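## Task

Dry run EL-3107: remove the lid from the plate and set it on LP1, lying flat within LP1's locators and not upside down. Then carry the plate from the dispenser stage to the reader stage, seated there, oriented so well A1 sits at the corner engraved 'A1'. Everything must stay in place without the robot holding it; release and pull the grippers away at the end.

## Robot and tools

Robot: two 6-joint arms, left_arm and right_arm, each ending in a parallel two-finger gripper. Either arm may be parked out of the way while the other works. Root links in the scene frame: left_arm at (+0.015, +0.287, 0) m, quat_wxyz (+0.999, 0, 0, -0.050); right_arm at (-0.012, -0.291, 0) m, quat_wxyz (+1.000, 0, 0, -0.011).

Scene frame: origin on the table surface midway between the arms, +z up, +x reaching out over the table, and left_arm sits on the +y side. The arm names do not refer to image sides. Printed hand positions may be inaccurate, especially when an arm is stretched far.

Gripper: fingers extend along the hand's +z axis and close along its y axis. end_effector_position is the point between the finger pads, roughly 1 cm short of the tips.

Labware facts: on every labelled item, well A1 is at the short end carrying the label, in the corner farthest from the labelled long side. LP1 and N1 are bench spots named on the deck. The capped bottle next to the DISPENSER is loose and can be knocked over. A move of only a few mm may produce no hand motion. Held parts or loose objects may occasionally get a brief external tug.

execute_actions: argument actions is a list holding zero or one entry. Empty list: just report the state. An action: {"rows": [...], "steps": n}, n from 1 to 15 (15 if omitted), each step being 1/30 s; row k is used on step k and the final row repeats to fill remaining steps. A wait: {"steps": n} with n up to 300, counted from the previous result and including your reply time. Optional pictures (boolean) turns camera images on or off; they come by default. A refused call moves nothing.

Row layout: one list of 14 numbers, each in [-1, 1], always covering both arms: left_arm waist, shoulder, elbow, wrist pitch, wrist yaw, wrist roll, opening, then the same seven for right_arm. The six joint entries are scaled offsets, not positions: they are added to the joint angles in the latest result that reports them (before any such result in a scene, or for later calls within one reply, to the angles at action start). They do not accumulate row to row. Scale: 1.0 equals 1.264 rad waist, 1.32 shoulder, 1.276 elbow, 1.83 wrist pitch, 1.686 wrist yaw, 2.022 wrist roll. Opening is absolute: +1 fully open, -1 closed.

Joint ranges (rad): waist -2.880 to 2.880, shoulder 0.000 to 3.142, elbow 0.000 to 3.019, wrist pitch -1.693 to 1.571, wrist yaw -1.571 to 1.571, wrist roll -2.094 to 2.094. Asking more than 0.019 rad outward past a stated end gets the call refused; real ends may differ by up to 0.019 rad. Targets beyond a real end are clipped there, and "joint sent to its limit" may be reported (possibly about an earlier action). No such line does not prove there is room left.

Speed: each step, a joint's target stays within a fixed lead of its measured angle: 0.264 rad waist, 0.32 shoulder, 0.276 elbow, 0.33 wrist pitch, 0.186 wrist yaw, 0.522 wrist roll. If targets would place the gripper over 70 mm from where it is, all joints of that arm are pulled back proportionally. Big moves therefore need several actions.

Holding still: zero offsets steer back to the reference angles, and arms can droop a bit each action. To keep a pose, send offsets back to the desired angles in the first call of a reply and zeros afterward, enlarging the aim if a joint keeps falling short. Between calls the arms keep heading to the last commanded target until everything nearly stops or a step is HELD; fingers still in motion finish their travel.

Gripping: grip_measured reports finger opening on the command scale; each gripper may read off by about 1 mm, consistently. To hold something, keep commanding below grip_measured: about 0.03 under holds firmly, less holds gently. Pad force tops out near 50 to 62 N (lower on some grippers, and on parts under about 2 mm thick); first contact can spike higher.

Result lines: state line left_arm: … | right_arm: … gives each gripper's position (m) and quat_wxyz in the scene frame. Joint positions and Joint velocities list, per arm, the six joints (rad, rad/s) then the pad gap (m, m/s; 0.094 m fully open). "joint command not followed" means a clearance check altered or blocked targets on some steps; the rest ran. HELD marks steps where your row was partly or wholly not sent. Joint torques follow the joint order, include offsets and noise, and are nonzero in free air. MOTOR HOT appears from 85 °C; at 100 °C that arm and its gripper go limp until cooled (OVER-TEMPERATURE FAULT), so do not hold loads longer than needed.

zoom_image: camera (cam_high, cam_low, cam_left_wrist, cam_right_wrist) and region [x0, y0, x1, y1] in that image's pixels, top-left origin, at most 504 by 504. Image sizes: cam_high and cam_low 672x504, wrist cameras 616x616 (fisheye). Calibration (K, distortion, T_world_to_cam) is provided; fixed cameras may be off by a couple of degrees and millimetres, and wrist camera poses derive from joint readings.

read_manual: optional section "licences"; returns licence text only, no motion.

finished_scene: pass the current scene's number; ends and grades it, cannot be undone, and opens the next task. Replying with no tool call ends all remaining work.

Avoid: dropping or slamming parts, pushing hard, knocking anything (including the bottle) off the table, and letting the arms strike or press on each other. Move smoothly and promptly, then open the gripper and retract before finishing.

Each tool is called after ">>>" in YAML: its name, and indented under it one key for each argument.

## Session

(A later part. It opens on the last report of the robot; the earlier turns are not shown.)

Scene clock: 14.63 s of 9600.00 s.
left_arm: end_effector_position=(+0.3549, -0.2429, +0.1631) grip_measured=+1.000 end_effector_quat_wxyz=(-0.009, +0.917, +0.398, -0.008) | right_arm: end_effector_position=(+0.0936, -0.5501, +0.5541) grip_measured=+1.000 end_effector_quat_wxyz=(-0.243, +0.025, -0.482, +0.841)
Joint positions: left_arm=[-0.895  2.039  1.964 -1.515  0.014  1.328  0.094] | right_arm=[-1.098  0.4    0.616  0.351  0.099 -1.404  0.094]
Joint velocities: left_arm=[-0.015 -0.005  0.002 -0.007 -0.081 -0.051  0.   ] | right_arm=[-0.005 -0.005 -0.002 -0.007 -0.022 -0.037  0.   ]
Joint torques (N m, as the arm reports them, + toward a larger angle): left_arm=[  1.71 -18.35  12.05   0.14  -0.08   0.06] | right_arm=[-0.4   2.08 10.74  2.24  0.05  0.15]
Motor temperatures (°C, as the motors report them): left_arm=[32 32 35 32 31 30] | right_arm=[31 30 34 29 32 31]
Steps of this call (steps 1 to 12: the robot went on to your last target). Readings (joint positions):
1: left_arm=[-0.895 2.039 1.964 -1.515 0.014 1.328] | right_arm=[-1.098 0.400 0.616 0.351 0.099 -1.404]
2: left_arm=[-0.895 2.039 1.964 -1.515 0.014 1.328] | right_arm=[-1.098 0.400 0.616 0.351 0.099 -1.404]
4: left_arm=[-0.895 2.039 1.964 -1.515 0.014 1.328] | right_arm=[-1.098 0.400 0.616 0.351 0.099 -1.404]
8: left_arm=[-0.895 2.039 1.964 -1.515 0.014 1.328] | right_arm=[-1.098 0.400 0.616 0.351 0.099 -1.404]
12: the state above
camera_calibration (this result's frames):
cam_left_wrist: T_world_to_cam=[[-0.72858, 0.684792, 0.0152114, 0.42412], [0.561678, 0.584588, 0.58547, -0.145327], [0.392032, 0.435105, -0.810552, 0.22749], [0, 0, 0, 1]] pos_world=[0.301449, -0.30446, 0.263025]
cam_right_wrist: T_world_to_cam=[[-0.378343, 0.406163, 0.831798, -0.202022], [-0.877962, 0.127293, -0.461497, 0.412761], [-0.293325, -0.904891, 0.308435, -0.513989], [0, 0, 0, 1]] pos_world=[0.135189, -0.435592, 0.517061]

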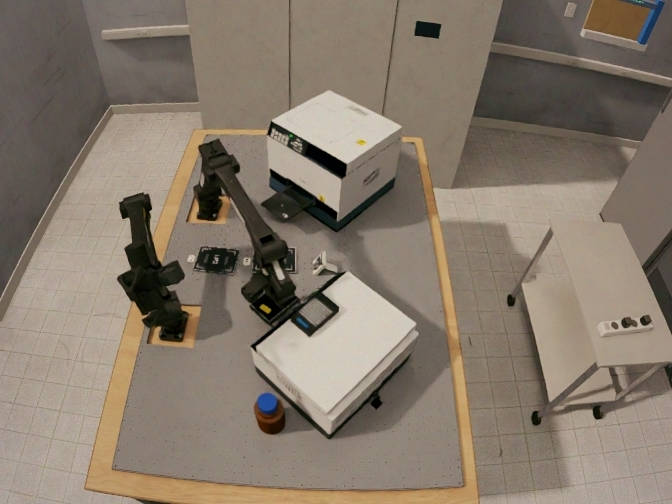

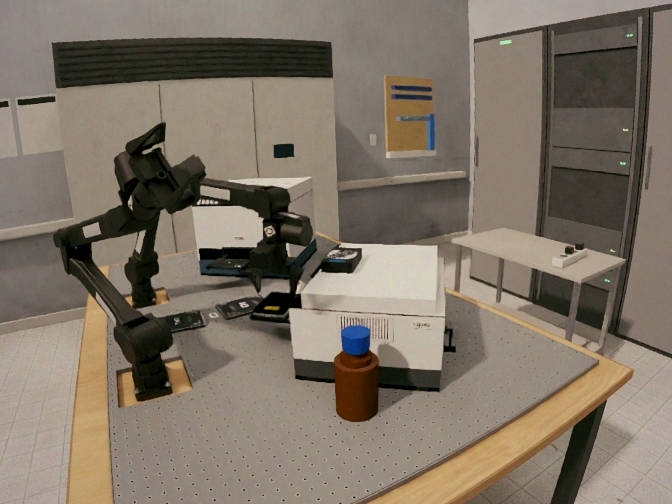

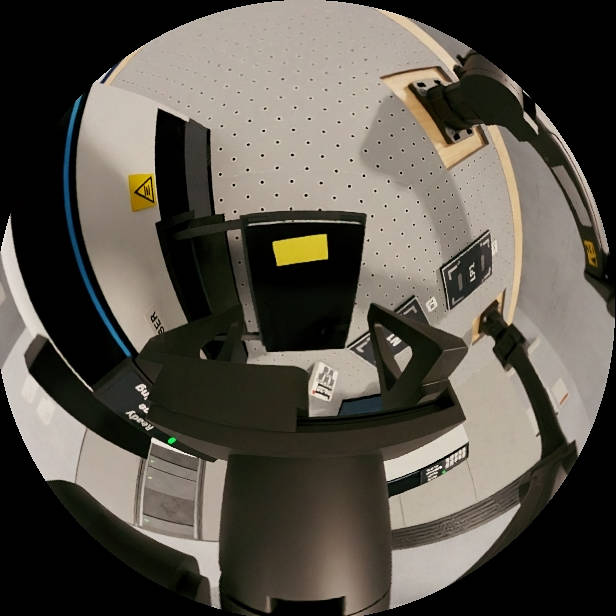

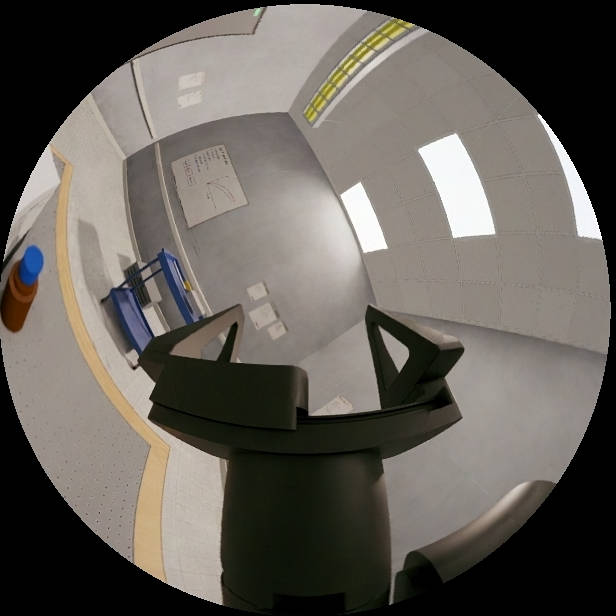

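>>> execute_actions:
  actions:
    - {"rows":[[0,0.015,0.02,0.005,0,0,1,0,0,0,0,0,0,1],[0,0.025,0.02,0.01,0,0,1,0,0,0,0,0,0,1],[0,0.033,0.02,0.015,0,0,1,0,0,0,0,0,0,1],[0,0.04,0.02,0.015,0,0,1,0,0,0,0,0,0,1]]}

>>> zoom_image:
  camera: "cam_left_wrist"
  region: [200,170,420,390]

Scene clock: 16.20 s of 9600.00 s.
left_arm: end_effector_position=(+0.3569, -0.2461, +0.1458) grip_measured=+1.000 end_effector_quat_wxyz=(-0.016, +0.917, +0.398, -0.010) | right_arm: end_effector_position=(+0.0936, -0.5501, +0.5541) grip_measured=+1.000 end_effector_quat_wxyz=(-0.243, +0.025, -0.482, +0.841)
Joint positions: left_arm=[-0.895  2.068  1.964 -1.503  0.014  1.328  0.094] | right_arm=[-1.098  0.4    0.616  0.351  0.099 -1.404  0.094]
Joint velocities: left_arm=[-0.005 -0.005  0.002 -0.002 -0.007 -0.081  0.   ] | right_arm=[-0.024  0.005 -0.002 -0.002 -0.007  0.066  0.   ]
Joint torques (N m, as the arm reports them, + toward a larger angle): left_arm=[  1.75 -18.53  11.72   0.83   0.     0.05] | right_arm=[-0.38  2.06 10.74  2.24  0.05  0.16]
Motor temperatures (°C, as the motors report them): left_arm=[32 32 35 32 31 30] | right_arm=[31 30 34 29 32 31]
Steps of this call (steps 1 to 15: the robot went on to your last target; steps 16 to 32: nothing new was sent; steps 33 to 47: all 15 steps of this action). Readings (joint positions):
33: left_arm=[-0.895 2.039 1.964 -1.515 0.014 1.328] | right_arm=[-1.098 0.400 0.616 0.351 0.099 -1.404]
34: left_arm=[-0.895 2.039 1.964 -1.515 0.014 1.328] | right_arm=[-1.098 0.400 0.616 0.351 0.099 -1.404]
36: left_arm=[-0.895 2.041 1.964 -1.509 0.014 1.328] | right_arm=[-1.098 0.400 0.616 0.351 0.099 -1.404]
40: left_arm=[-0.895 2.053 1.964 -1.504 0.014 1.328] | right_arm=[-1.098 0.400 0.616 0.351 0.099 -1.404]
47: the state above
camera_calibration (this result's frames):
cam_left_wrist: T_world_to_cam=[[-0.728386, 0.684492, 0.0303951, 0.425686], [0.566671, 0.576886, 0.58829, -0.138596], [0.385146, 0.445727, -0.808078, 0.218758], [0, 0, 0, 1]] pos_world=[0.304348, -0.308931, 0.245369]
cam_right_wrist: T_world_to_cam=[[-0.378343, 0.406163, 0.831798, -0.202022], [-0.877962, 0.127293, -0.461497, 0.412761], [-0.293325, -0.904891, 0.308435, -0.513989], [0, 0, 0, 1]] pos_world=[0.135189, -0.435592, 0.517061]

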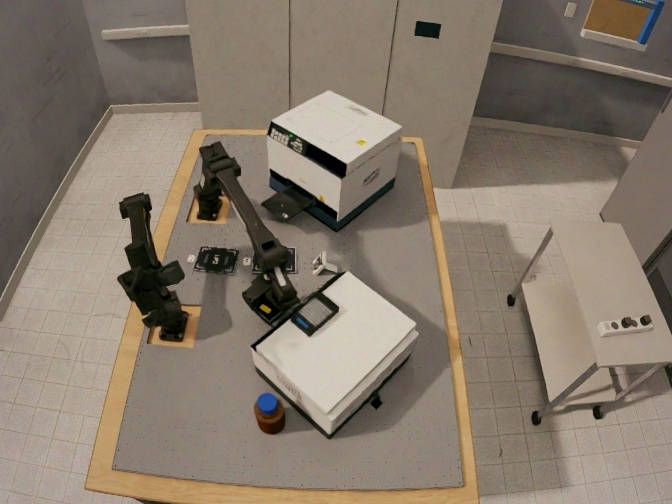

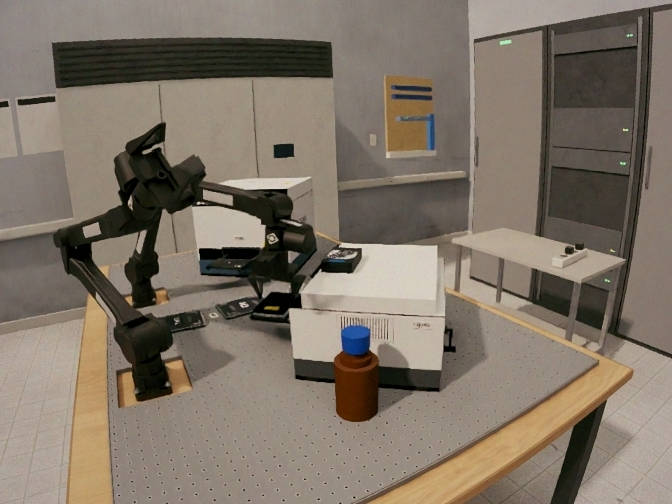

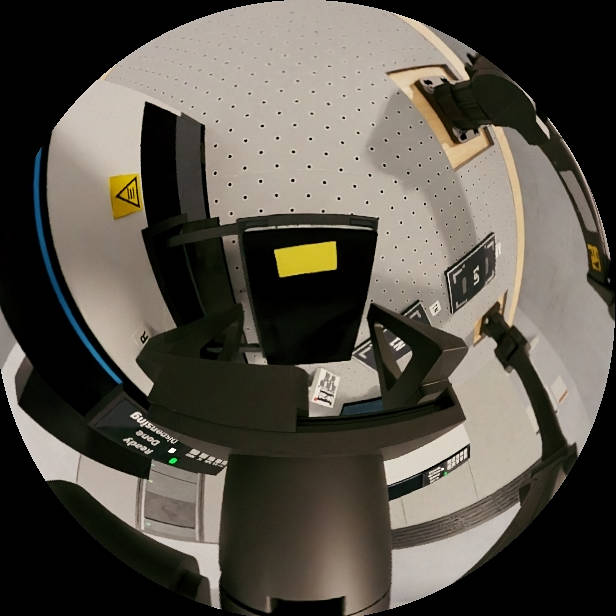

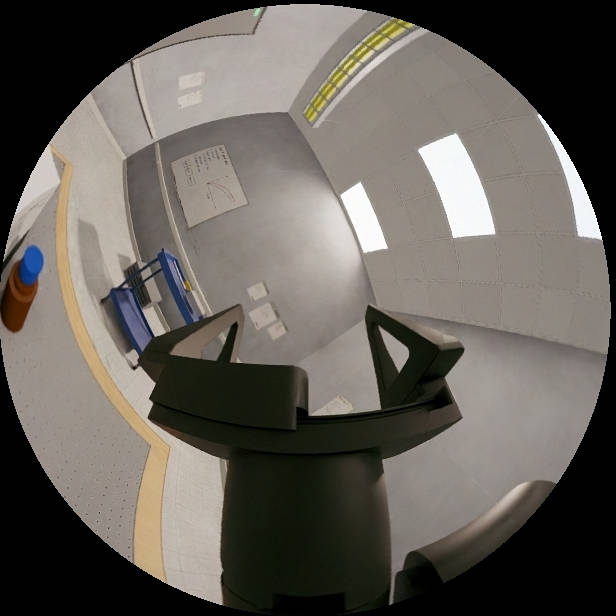

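Region (200, 170, 420, 390) of cam_left_wrist's 616x616 image, scaled by 2.291, with more detail than that image has.

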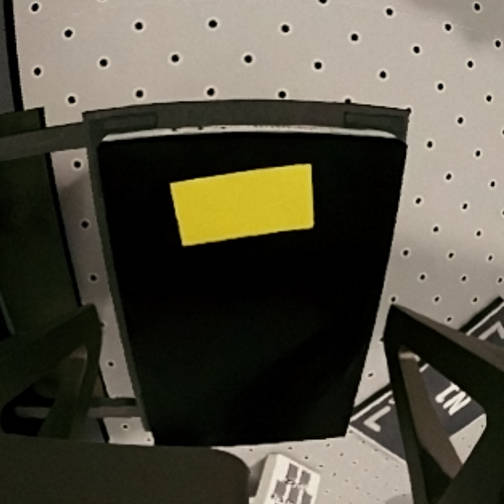

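>>> execute_actions:
  actions:
    - {"rows":[[0,0.01,0,0,0,0,1,0,0,0,0,0,0,1],[0,0.02,-0.004,0,0,0,1,0,0,0,0,0,0,1],[0,0.025,-0.008,0,0,0,1,0,0,0,0,0,0,1]]}

>>> zoom_image:
  camera: "cam_left_wrist"
  region: [200,170,420,390]

Scene clock: 17.23 s of 9600.00 s.
left_arm: end_effector_position=(+0.3560, -0.2447, +0.1428) grip_measured=+1.000 end_effector_quat_wxyz=(-0.020, +0.917, +0.398, -0.010) | right_arm: end_effector_position=(+0.0936, -0.5501, +0.5541) grip_measured=+1.000 end_effector_quat_wxyz=(-0.243, +0.025, -0.482, +0.841)
Joint positions: left_arm=[-0.895  2.069  1.958 -1.503  0.014  1.328  0.094] | right_arm=[-1.098  0.4    0.616  0.351  0.099 -1.404  0.094]
Joint velocities: left_arm=[ 0.005  0.005 -0.017 -0.012 -0.022 -0.007  0.   ] | right_arm=[ 0.005  0.005 -0.017  0.002 -0.037 -0.037  0.   ]
Joint torques (N m, as the arm reports them, + toward a larger angle): left_arm=[  2.15 -17.73   9.15  -0.01  -0.04   0.04] | right_arm=[-0.38  2.05 10.74  2.25  0.05  0.15]
Motor temperatures (°C, as the motors report them): left_arm=[32 32 35 32 31 30] | right_arm=[31 30 34 29 32 31]
Steps of this call (steps 1 to 15: the robot went on to your last target; step 16: nothing new was sent; steps 17 to 31: all 15 steps of this action). Readings (joint positions):
17: left_arm=[-0.895 2.068 1.964 -1.503 0.014 1.328] | right_arm=[-1.098 0.400 0.616 0.351 0.099 -1.404]
18: left_arm=[-0.895 2.068 1.964 -1.503 0.014 1.328] | right_arm=[-1.098 0.400 0.616 0.351 0.099 -1.404]
20: left_arm=[-0.895 2.068 1.962 -1.503 0.014 1.328] | right_arm=[-1.098 0.400 0.616 0.351 0.099 -1.404]
24: left_arm=[-0.895 2.068 1.958 -1.503 0.014 1.328] | right_arm=[-1.098 0.400 0.616 0.351 0.099 -1.404]
31: the state above
camera_calibration (this result's frames):
cam_left_wrist: T_world_to_cam=[[-0.728252, 0.684286, 0.0374292, 0.423105], [0.568994, 0.573305, 0.589549, -0.13897], [0.381962, 0.450637, -0.806865, 0.218191], [0, 0, 0, 1]] pos_world=[0.30386, -0.308178, 0.242144]
cam_right_wrist: T_world_to_cam=[[-0.378343, 0.406163, 0.831798, -0.202022], [-0.877962, 0.127293, -0.461497, 0.412761], [-0.293325, -0.904891, 0.308435, -0.513989], [0, 0, 0, 1]] pos_world=[0.135189, -0.435592, 0.517061]

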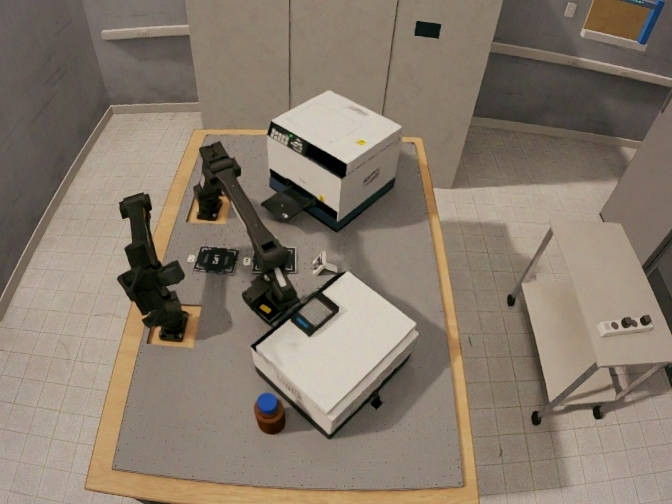

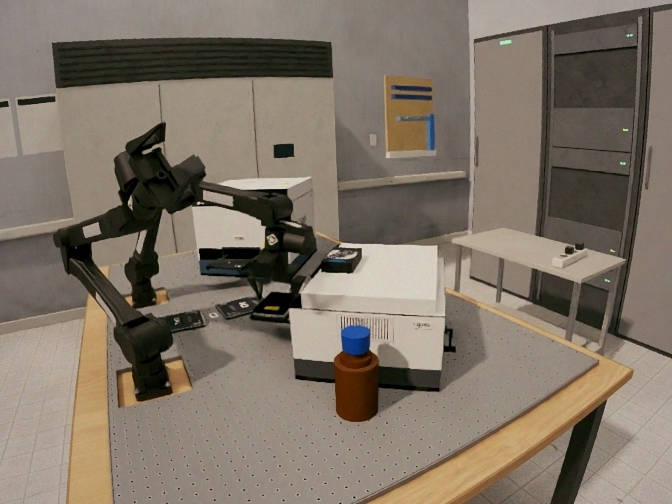

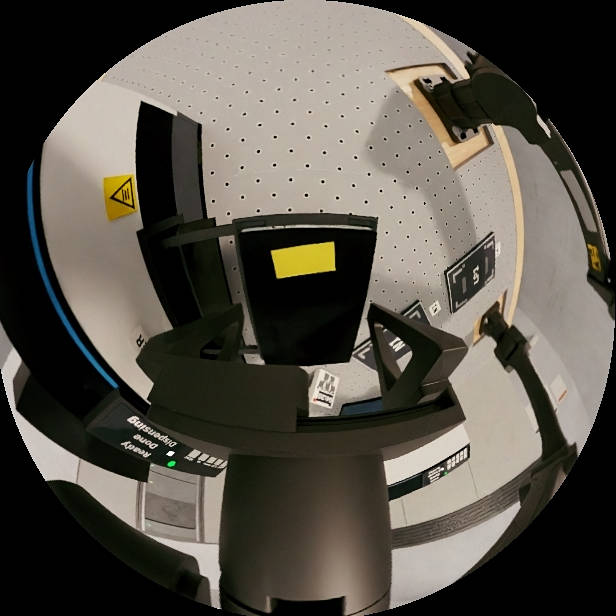

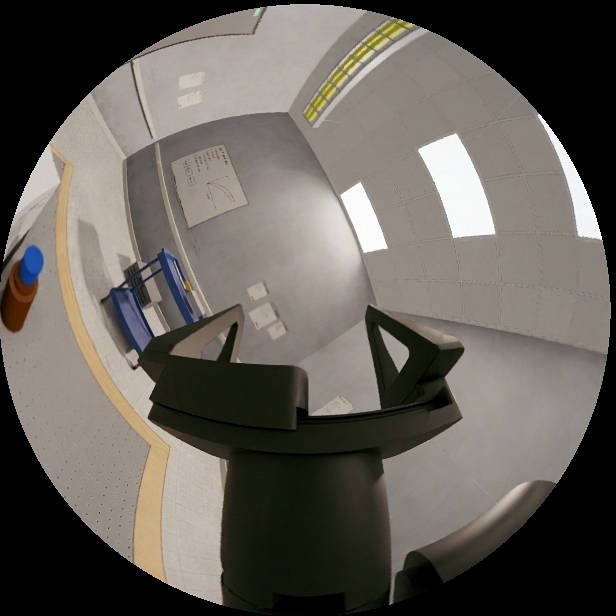

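Region (200, 170, 420, 390) of cam_left_wrist's 616x616 image, scaled by 2.291, with more detail than that image has.

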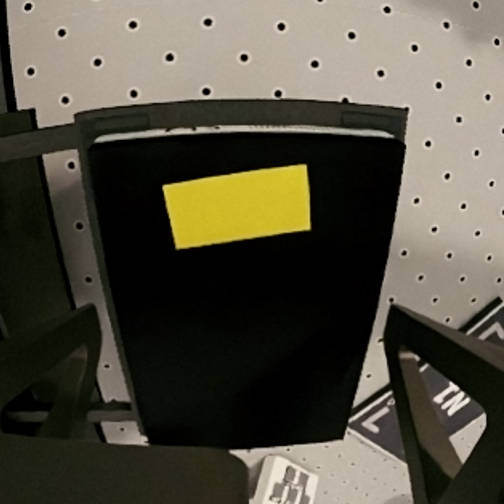

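>>> execute_actions:
  actions:
    - {"rows":[[0,-0.015,0,0,0,0,1,0,0,0,0,0,0,1],[0,-0.025,-0.005,0.008,0,0,1,0,0,0,0,0,0,1],[0,-0.035,-0.012,0.016,0,0,1,0,0,0,0,0,0,1],[0,-0.04,-0.02,0.024,0,0,1,0,0,0,0,0,0,1],[0,-0.04,-0.028,0.03,0,0,1,0,0,0,0,0,0,1],[0,-0.04,-0.035,0.035,0,0,1,0,0,0,0,0,0,1]]}

>>> zoom_image:
  camera: "cam_left_wrist"
  region: [200,170,420,390]

>>> zoom_image:
  camera: "cam_low"
  region: [220,190,380,340]

Scene clock: 19.27 s of 9600.00 s.
left_arm: end_effector_position=(+0.3563, -0.2451, +0.1421) grip_measured=+1.000 end_effector_quat_wxyz=(-0.004, +0.918, +0.398, -0.008) | right_arm: end_effector_position=(+0.0936, -0.5501, +0.5541) grip_measured=+1.000 end_effector_quat_wxyz=(-0.243, +0.025, -0.482, +0.841)
Joint positions: left_arm=[-0.895  2.046  1.919 -1.454  0.014  1.328  0.094] | right_arm=[-1.098  0.4    0.616  0.351  0.099 -1.404  0.094]
Joint velocities: left_arm=[-0.005  0.005 -0.002  0.017 -0.037 -0.022  0.   ] | right_arm=[ 0.005 -0.015 -0.002 -0.017  0.037  0.007  0.   ]
Joint torques (N m, as the arm reports them, + toward a larger angle): left_arm=[  2.06 -22.74   9.48   0.72  -0.06   0.07] | right_arm=[-0.39  2.06 10.75  2.24  0.05  0.15]
Motor temperatures (°C, as the motors report them): left_arm=[32 32 35 32 31 30] | right_arm=[31 30 34 29 32 31]
Steps of this call (steps 1 to 15: the robot went on to your last target; steps 16 to 46: nothing new was sent; steps 47 to 61: all 15 steps of this action). Readings (joint positions):
47: left_arm=[-0.895 2.069 1.958 -1.503 0.014 1.328] | right_arm=[-1.098 0.400 0.616 0.351 0.099 -1.404]
48: left_arm=[-0.895 2.069 1.958 -1.503 0.014 1.328] | right_arm=[-1.098 0.400 0.616 0.351 0.099 -1.404]
50: left_arm=[-0.895 2.065 1.951 -1.492 0.014 1.328] | right_arm=[-1.098 0.400 0.616 0.351 0.099 -1.404]
54: left_arm=[-0.895 2.048 1.922 -1.461 0.014 1.328] | right_arm=[-1.098 0.400 0.616 0.351 0.099 -1.404]
61: the state above
camera_calibration (this result's frames):
cam_left_wrist: T_world_to_cam=[[-0.728637, 0.68488, 0.00521005, 0.428379], [0.558402, 0.58964, 0.583534, -0.129896], [0.396579, 0.428094, -0.812072, 0.207755], [0, 0, 0, 1]] pos_world=[0.302276, -0.305735, 0.24228]
cam_right_wrist: T_world_to_cam=[[-0.378343, 0.406163, 0.831798, -0.202022], [-0.877962, 0.127293, -0.461497, 0.412761], [-0.293325, -0.904891, 0.308435, -0.513989], [0, 0, 0, 1]] pos_world=[0.135189, -0.435592, 0.517061]

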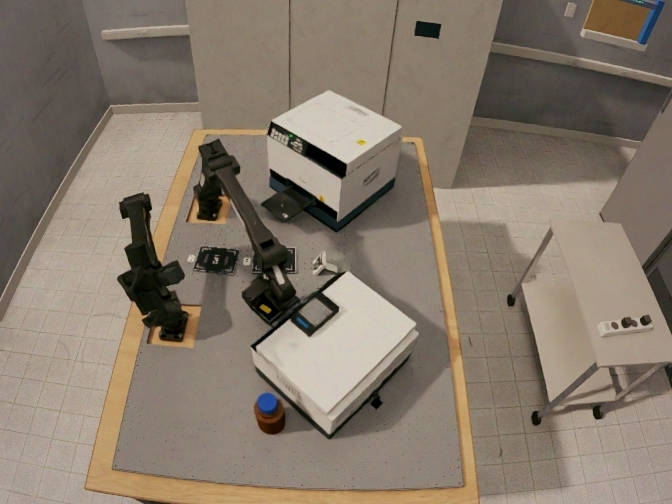

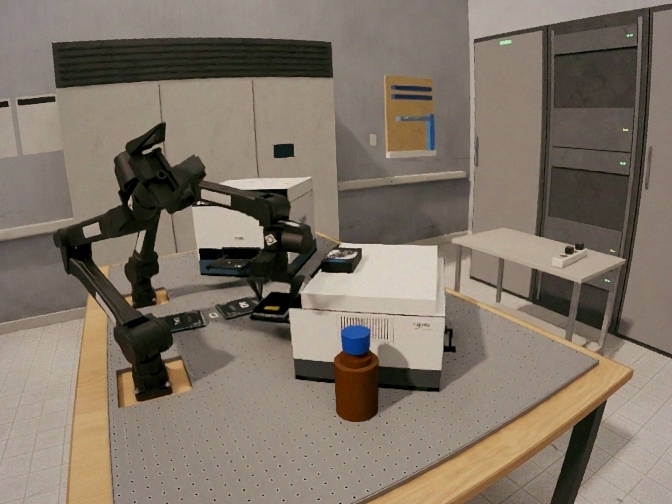

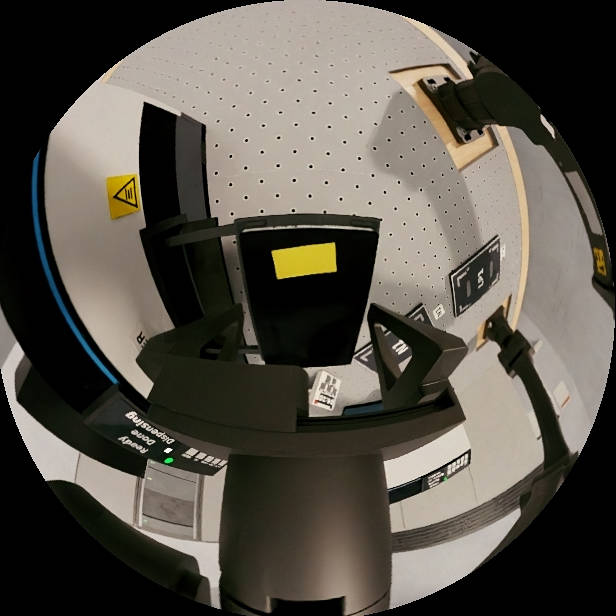

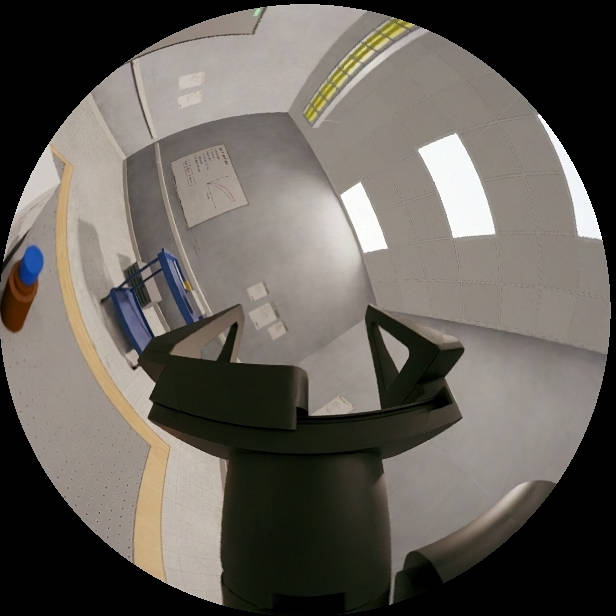

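Region (200, 170, 420, 390) of cam_left_wrist's 616x616 image, scaled by 2.291, with more detail than that image has.

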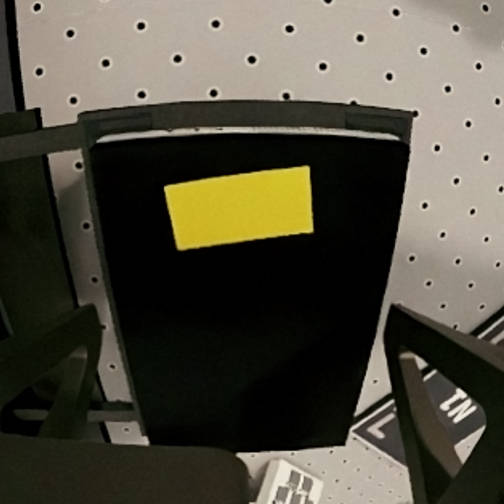

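Region (220, 190, 380, 340) of cam_low's 672x504 image, scaled by 3.150, with more detail than that image has; it fills the top 472 rows of this view, and the rest is white.

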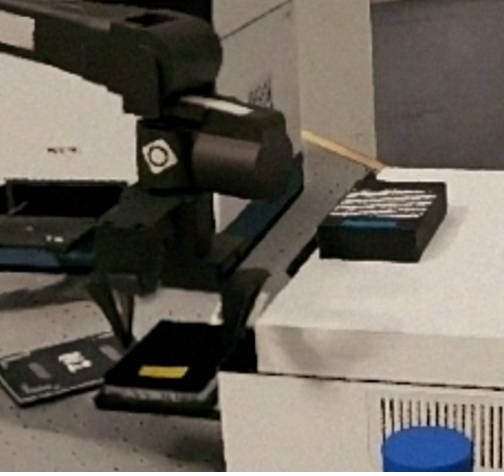

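>>> execute_actions:
  actions:
    - {"rows":[[0,0,-0.008,0.004,0,0,1,0,0,0,0,0,0,1],[0,0,-0.014,0.008,0,0,1,0,0,0,0,0,0,1],[0,0,-0.021,0.012,0,0,1,0,0,0,0,0,0,1],[0,0,-0.028,0.015,0,0,1,0,0,0,0,0,0,1]]}

>>> zoom_image:
  camera: "cam_left_wrist"
  region: [200,170,420,390]

Scene clock: 20.43 s of 9600.00 s.
left_arm: end_effector_position=(+0.3525, -0.2393, +0.1297) grip_measured=+1.000 end_effector_quat_wxyz=(-0.014, +0.917, +0.398, -0.009) | right_arm: end_effector_position=(+0.0936, -0.5501, +0.5541) grip_measured=+1.000 end_effector_quat_wxyz=(-0.243, +0.025, -0.482, +0.841)
Joint positions: left_arm=[-0.895  2.046  1.886 -1.441  0.014  1.328  0.094] | right_arm=[-1.098  0.4    0.616  0.351  0.099 -1.404  0.094]
Joint velocities: left_arm=[-0.015  0.005  0.017 -0.002  0.007 -0.022  0.   ] | right_arm=[-0.015 -0.015  0.002  0.012 -0.007  0.051  0.   ]
Joint torques (N m, as the arm reports them, + toward a larger angle): left_arm=[  1.63 -19.56   9.22   0.67   0.     0.04] | right_arm=[-0.41  2.05 10.75  2.24  0.05  0.16]
Motor temperatures (°C, as the motors report them): left_arm=[32 32 35 32 31 30] | right_arm=[31 30 34 29 32 31]
Steps of this call (steps 1 to 15: the robot went on to your last target; steps 16 to 20: nothing new was sent; steps 21 to 35: all 15 steps of this action). Readings (joint positions):
21: left_arm=[-0.895 2.046 1.918 -1.454 0.014 1.328] | right_arm=[-1.098 0.400 0.616 0.351 0.099 -1.404]
22: left_arm=[-0.895 2.046 1.917 -1.454 0.014 1.328] | right_arm=[-1.098 0.400 0.616 0.351 0.099 -1.404]
24: left_arm=[-0.895 2.046 1.907 -1.449 0.014 1.328] | right_arm=[-1.098 0.400 0.616 0.351 0.099 -1.404]
28: left_arm=[-0.895 2.046 1.886 -1.442 0.014 1.328] | right_arm=[-1.098 0.400 0.616 0.351 0.099 -1.404]
35: the state above
camera_calibration (this result's frames):
cam_left_wrist: T_world_to_cam=[[-0.728467, 0.684617, 0.0252111, 0.419053], [0.564963, 0.57952, 0.587343, -0.129177], [0.387495, 0.442104, -0.808945, 0.202815], [0, 0, 0, 1]] pos_world=[0.299657, -0.301695, 0.229373]
cam_right_wrist: T_world_to_cam=[[-0.378343, 0.406163, 0.831798, -0.202022], [-0.877962, 0.127293, -0.461497, 0.412761], [-0.293325, -0.904891, 0.308435, -0.513989], [0, 0, 0, 1]] pos_world=[0.135189, -0.435592, 0.517061]

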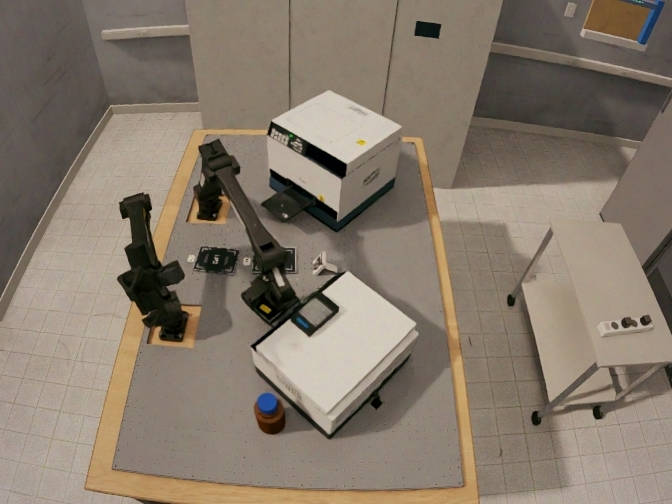

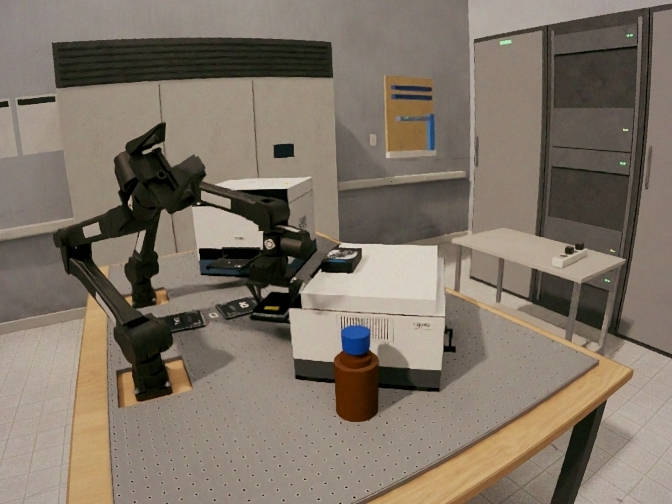

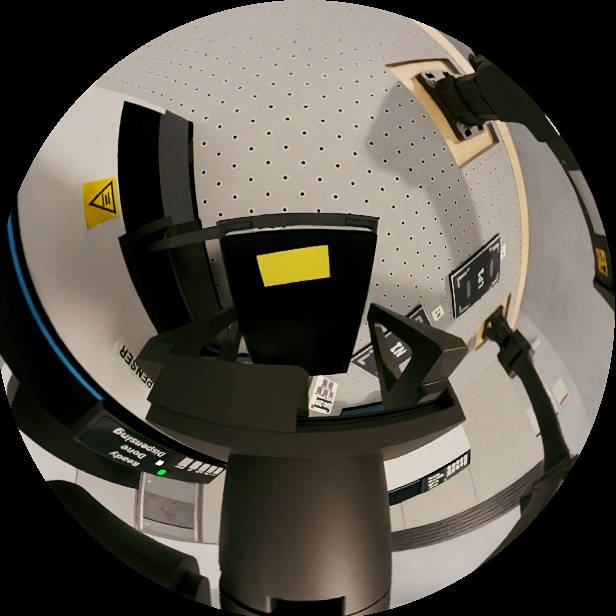

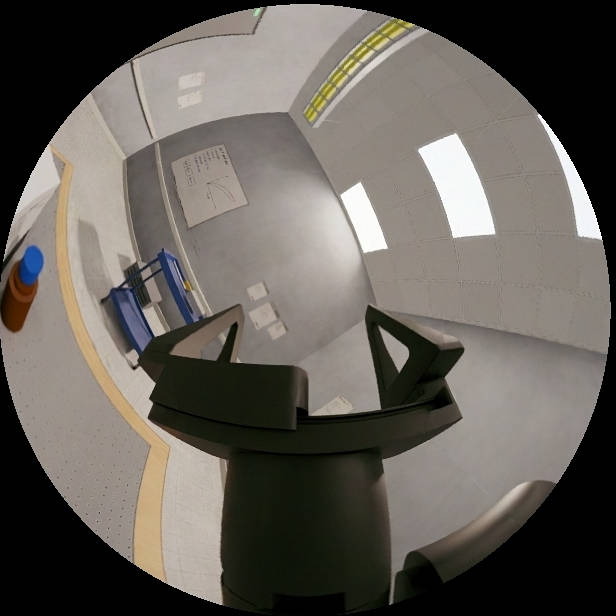

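Region (200, 170, 420, 390) of cam_left_wrist's 616x616 image, scaled by 2.291, with more detail than that image has.

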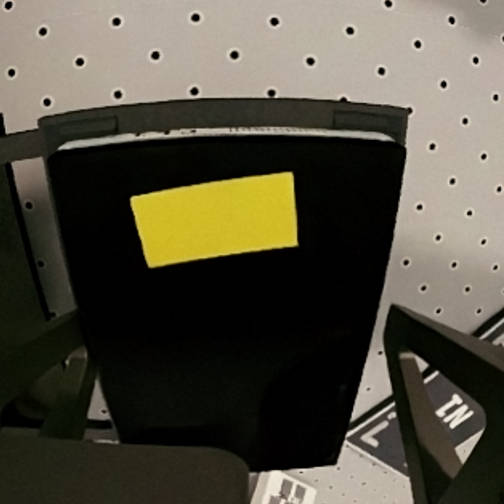

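>>> execute_actions:
  actions:
    - {"rows":[[0,0,0.01,0.005,0,0,1,0,0,0,0,0,0,1],[0,0,0.01,0.01,0,0,1,0,0,0,0,0,0,1],[0,0,0.01,0.014,0,0,1,0,0,0,0,0,0,1]]}

>>> zoom_image:
  camera: "cam_left_wrist"
  region: [200,170,420,390]

>>> zoom_image:
  camera: "cam_low"
  region: [240,270,320,330]

Scene clock: 21.77 s of 9600.00 s.
left_arm: end_effector_position=(+0.3539, -0.2415, +0.1296) grip_measured=+1.000 end_effector_quat_wxyz=(-0.009, +0.917, +0.398, -0.008) | right_arm: end_effector_position=(+0.0936, -0.5501, +0.5541) grip_measured=+1.000 end_effector_quat_wxyz=(-0.243, +0.025, -0.482, +0.841)
Joint positions: left_arm=[-0.895  2.046  1.886 -1.431  0.014  1.328  0.094] | right_arm=[-1.098  0.4    0.616  0.351  0.099 -1.404  0.094]
Joint velocities: left_arm=[-0.005 -0.005 -0.002  0.007 -0.051  0.051  0.   ] | right_arm=[ 0.015 -0.015 -0.002  0.002  0.022  0.022  0.   ]
Joint torques (N m, as the arm reports them, + toward a larger angle): left_arm=[  1.45 -20.28  10.52   0.62  -0.04   0.07] | right_arm=[-0.42  2.09 10.74  2.24  0.05  0.15]
Motor temperatures (°C, as the motors report them): left_arm=[32 32 35 32 31 30] | right_arm=[31 30 34 29 32 31]
Steps of this call (steps 1 to 15: the robot went on to your last target; steps 16 to 25: nothing new was sent; steps 26 to 40: all 15 steps of this action). Readings (joint positions):
26: left_arm=[-0.895 2.046 1.886 -1.441 0.014 1.328] | right_arm=[-1.098 0.400 0.616 0.351 0.099 -1.404]
27: left_arm=[-0.895 2.046 1.886 -1.441 0.014 1.328] | right_arm=[-1.098 0.400 0.616 0.351 0.099 -1.404]
29: left_arm=[-0.895 2.046 1.886 -1.436 0.014 1.328] | right_arm=[-1.098 0.400 0.616 0.351 0.099 -1.404]
33: left_arm=[-0.895 2.046 1.886 -1.431 0.014 1.328] | right_arm=[-1.098 0.400 0.616 0.351 0.099 -1.404]
40: the state above
camera_calibration (this result's frames):
cam_left_wrist: T_world_to_cam=[[-0.728583, 0.684797, 0.014841, 0.423032], [0.561556, 0.584776, 0.585399, -0.125941], [0.392201, 0.434846, -0.810609, 0.199978], [0, 0, 0, 1]] pos_world=[0.300505, -0.303004, 0.229552]
cam_right_wrist: T_world_to_cam=[[-0.378343, 0.406163, 0.831798, -0.202022], [-0.877962, 0.127293, -0.461497, 0.412761], [-0.293325, -0.904891, 0.308435, -0.513989], [0, 0, 0, 1]] pos_world=[0.135189, -0.435592, 0.517061]

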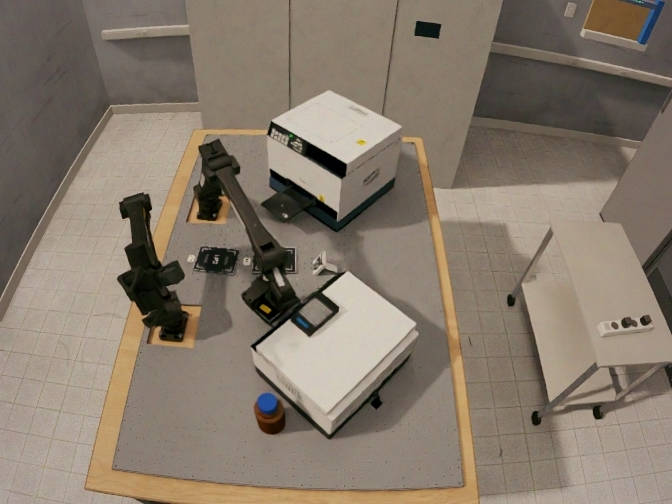

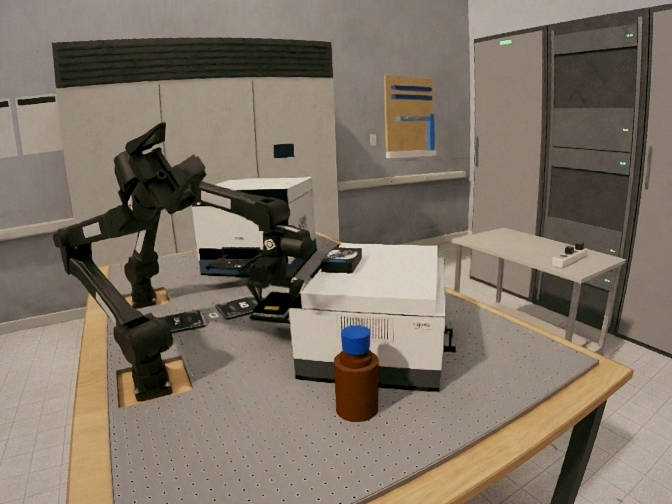

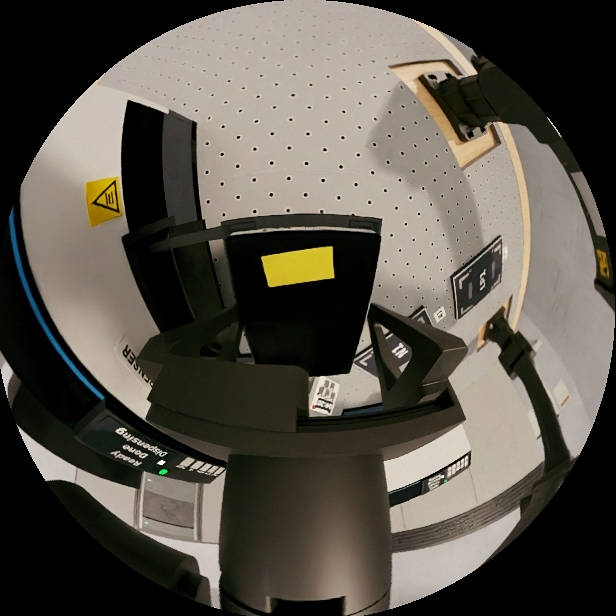

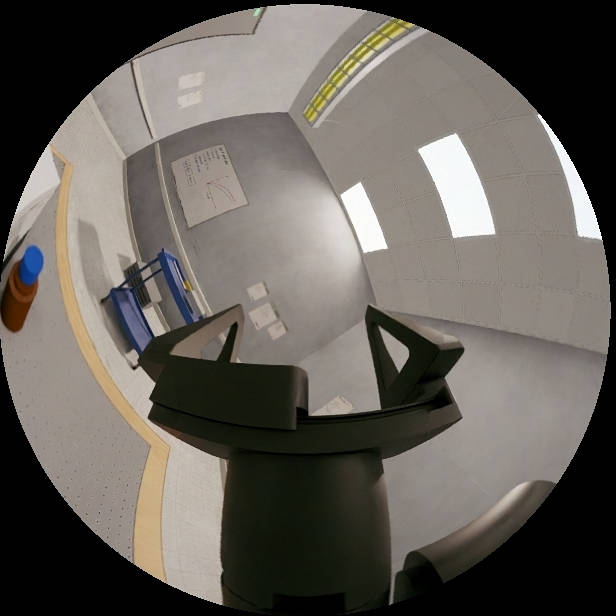

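Region (200, 170, 420, 390) of cam_left_wrist's 616x616 image, scaled by 2.291, with more detail than that image has.

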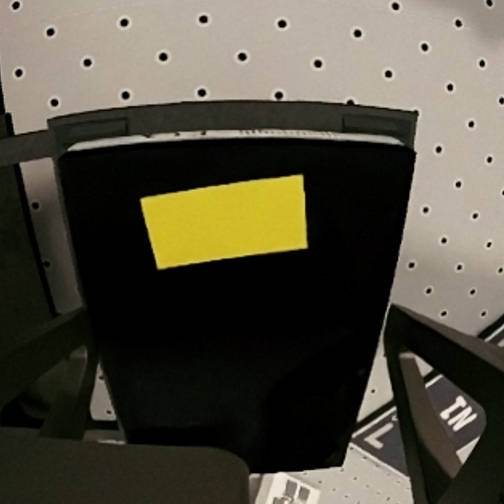

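Region (240, 270, 320, 330) of cam_low's 672x504 image, scaled by 6.300, with more detail than that image has; it fills the top 378 rows of this view, and the rest is white.

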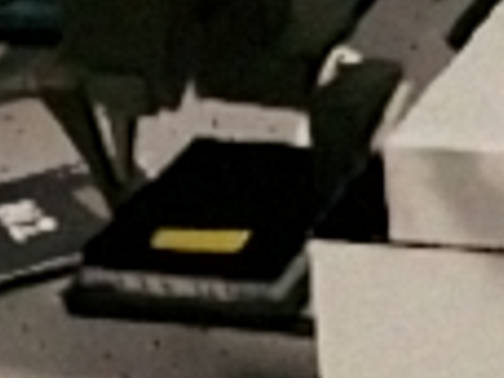

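>>> execute_actions:
  actions:
    - {"rows":[[0,0,0.01,0.008,0,0,0.95,0,0,0,0,0,0,1],[0,0,0.01,0.008,0,0,0.9,0,0,0,0,0,0,1],[0,0,0.01,0.008,0,0,0.86,0,0,0,0,0,0,1],[0,0,0.01,0.008,0,0,0.83,0,0,0,0,0,0,1],[0,0,0.01,0.008,0,0,0.81,0,0,0,0,0,0,1],[0,0,0.01,0.008,0,0,0.79,0,0,0,0,0,0,1],[0,0,0.01,0.008,0,0,0.775,0,0,0,0,0,0,1],[0,0,0.01,0.008,0,0,0.76,0,0,0,0,0,0,1]]}
  pictures: false

>>> execute_actions:
  actions:
    - {"rows":[[0,-0.015,0.02,0,0,0,0.76,0,0,0,0,0,0,1],[0,-0.025,0.02,0,0,0,0.76,0,0,0,0,0,0,1],[0,-0.032,0.02,0,0,0,0.76,0,0,0,0,0,0,1],[0,-0.04,0.02,0,0,0,0.76,0,0,0,0,0,0,1],[0,-0.05,0.02,-0.005,0,0,0.76,0,0,0,0,0,0,1],[0,-0.06,0.02,-0.01,0,0,0.76,0,0,0,0,0,0,1],[0,-0.07,0.02,-0.015,0,0,0.76,0,0,0,0,0,0,1]]}

Scene clock: 23.90 s of 9600.00 s.
left_arm: end_effector_position=(+0.3546, -0.2424, +0.1296) grip_measured=+0.796 end_effector_quat_wxyz=(-0.006, +0.918, +0.398, -0.008) | right_arm: end_effector_position=(+0.0936, -0.5501, +0.5541) grip_measured=+1.000 end_effector_quat_wxyz=(-0.243, +0.025, -0.482, +0.841)
Joint positions: left_arm=[-0.895  2.046  1.886 -1.426  0.013  1.328  0.084] | right_arm=[-1.098  0.4    0.616  0.351  0.099 -1.404  0.094]
Joint velocities: left_arm=[ 0.005 -0.015 -0.007 -0.027 -0.007 -0.051 -0.001] | right_arm=[ 0.005  0.005 -0.007 -0.007 -0.007 -0.051  0.   ]
Joint torques (N m, as the arm reports them, + toward a larger angle): left_arm=[  1.98 -19.72  10.77   0.42  -0.06   0.01] | right_arm=[-0.39  2.09 10.76  2.24  0.05  0.15]
Motor temperatures (°C, as the motors report them): left_arm=[32 32 35 32 31 30] | right_arm=[31 30 34 29 32 31]
Steps of this call (steps 1 to 15: the robot went on to your last target; steps 16 to 49: nothing new was sent; steps 50 to 64: all 15 steps of this action). Readings (joint positions):
50: left_arm=[-0.895 2.046 1.886 -1.431 0.014 1.328] | right_arm=[-1.098 0.400 0.616 0.351 0.099 -1.404]
51: left_arm=[-0.895 2.046 1.886 -1.431 0.014 1.328] | right_arm=[-1.098 0.400 0.616 0.351 0.099 -1.404]
53: left_arm=[-0.895 2.046 1.886 -1.430 0.013 1.328] | right_arm=[-1.098 0.400 0.616 0.351 0.099 -1.404]
57: left_arm=[-0.895 2.046 1.886 -1.426 0.013 1.328] | right_arm=[-1.098 0.400 0.616 0.351 0.099 -1.404]
64: the state above

Scene clock: 24.40 s of 9600.00 s.
left_arm: end_effector_position=(+0.3520, -0.2384, +0.1741) grip_measured=+0.796 end_effector_quat_wxyz=(+0.024, +0.917, +0.397, -0.003) | right_arm: end_effector_position=(+0.0936, -0.5501, +0.5541) grip_measured=+1.000 end_effector_quat_wxyz=(-0.243, +0.025, -0.482, +0.841)
Joint positions: left_arm=[-0.895  1.972  1.886 -1.439  0.013  1.328  0.084] | right_arm=[-1.098  0.4    0.616  0.351  0.099 -1.404  0.094]
Joint velocities: left_arm=[-0.005 -0.142  0.002 -0.007  0.007 -0.051 -0.   ] | right_arm=[-0.015 -0.005  0.002  0.017  0.007  0.037  0.   ]
Joint torques (N m, as the arm reports them, + toward a larger angle): left_arm=[  1.37 -20.8   11.9   -0.38  -0.03   0.02] | right_arm=[-0.41  2.07 10.75  2.24  0.05  0.15]
Motor temperatures (°C, as the motors report them): left_arm=[32 32 35 32 31 30] | right_arm=[31 30 35 29 32 31]
Steps of this call (steps 1 to 15: all 15 steps of this action). Readings (joint positions):
1: left_arm=[-0.895 2.046 1.886 -1.426 0.013 1.328] | right_arm=[-1.098 0.400 0.616 0.351 0.099 -1.404]
2: left_arm=[-0.895 2.046 1.886 -1.426 0.013 1.328] | right_arm=[-1.098 0.400 0.616 0.351 0.099 -1.404]
4: left_arm=[-0.895 2.045 1.886 -1.426 0.013 1.328] | right_arm=[-1.098 0.400 0.616 0.351 0.099 -1.404]
8: left_arm=[-0.895 2.027 1.886 -1.433 0.013 1.328] | right_arm=[-1.098 0.400 0.616 0.351 0.099 -1.404]
15: the state above
camera_calibration (this result's frames):
cam_left_wrist: T_world_to_cam=[[-0.727982, 0.683873, -0.0485747, 0.429467], [0.540816, 0.616355, 0.572385, -0.135596], [0.421378, 0.390416, -0.818545, 0.215947], [0, 0, 0, 1]] pos_world=[0.294982, -0.294435, 0.275236]
cam_right_wrist: T_world_to_cam=[[-0.378343, 0.406163, 0.831798, -0.202022], [-0.877962, 0.127293, -0.461497, 0.412761], [-0.293325, -0.904891, 0.308435, -0.513989], [0, 0, 0, 1]] pos_world=[0.135189, -0.435592, 0.517061]

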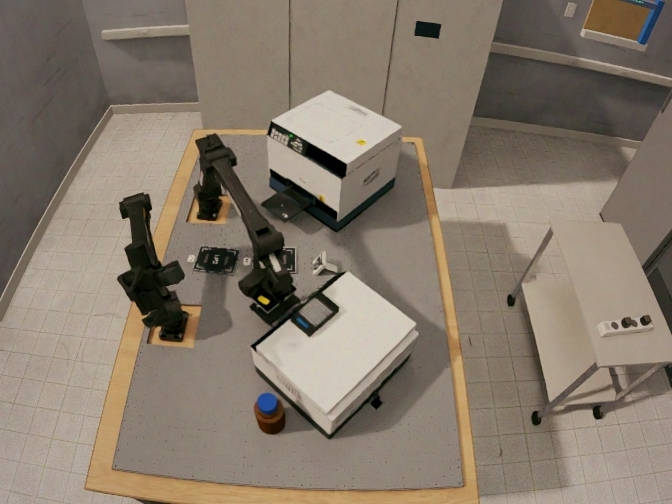

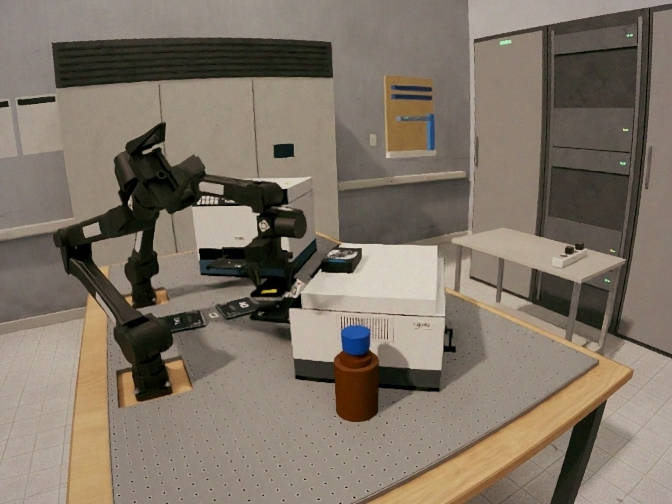

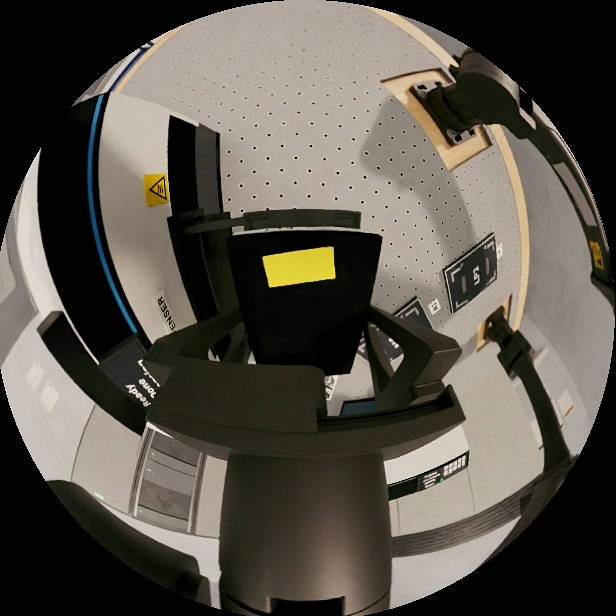

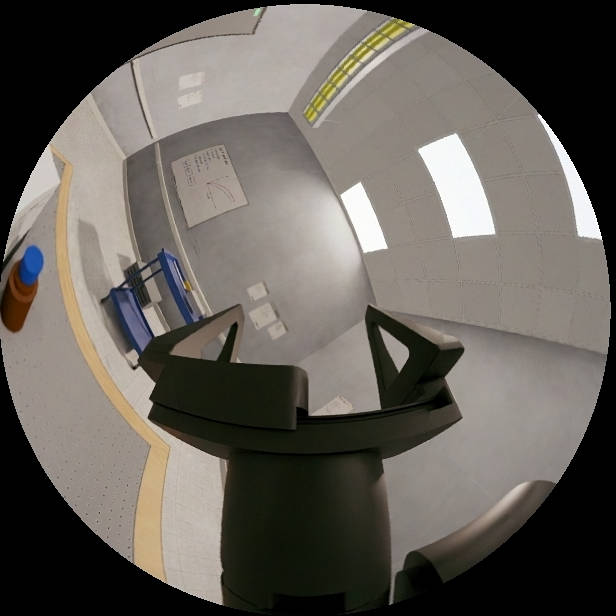

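>>> zoom_image:
  camera: "cam_low"
  region: [230,250,330,335]

Region (230, 250, 330, 335) of cam_low's 672x504 image, scaled by 5.040, with more detail than that image has; it fills the top 428 rows of this view, and the rest is white.

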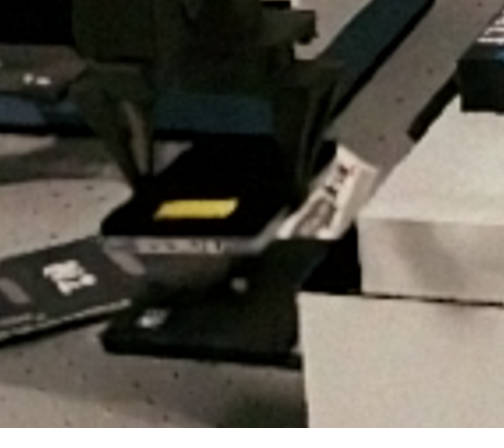

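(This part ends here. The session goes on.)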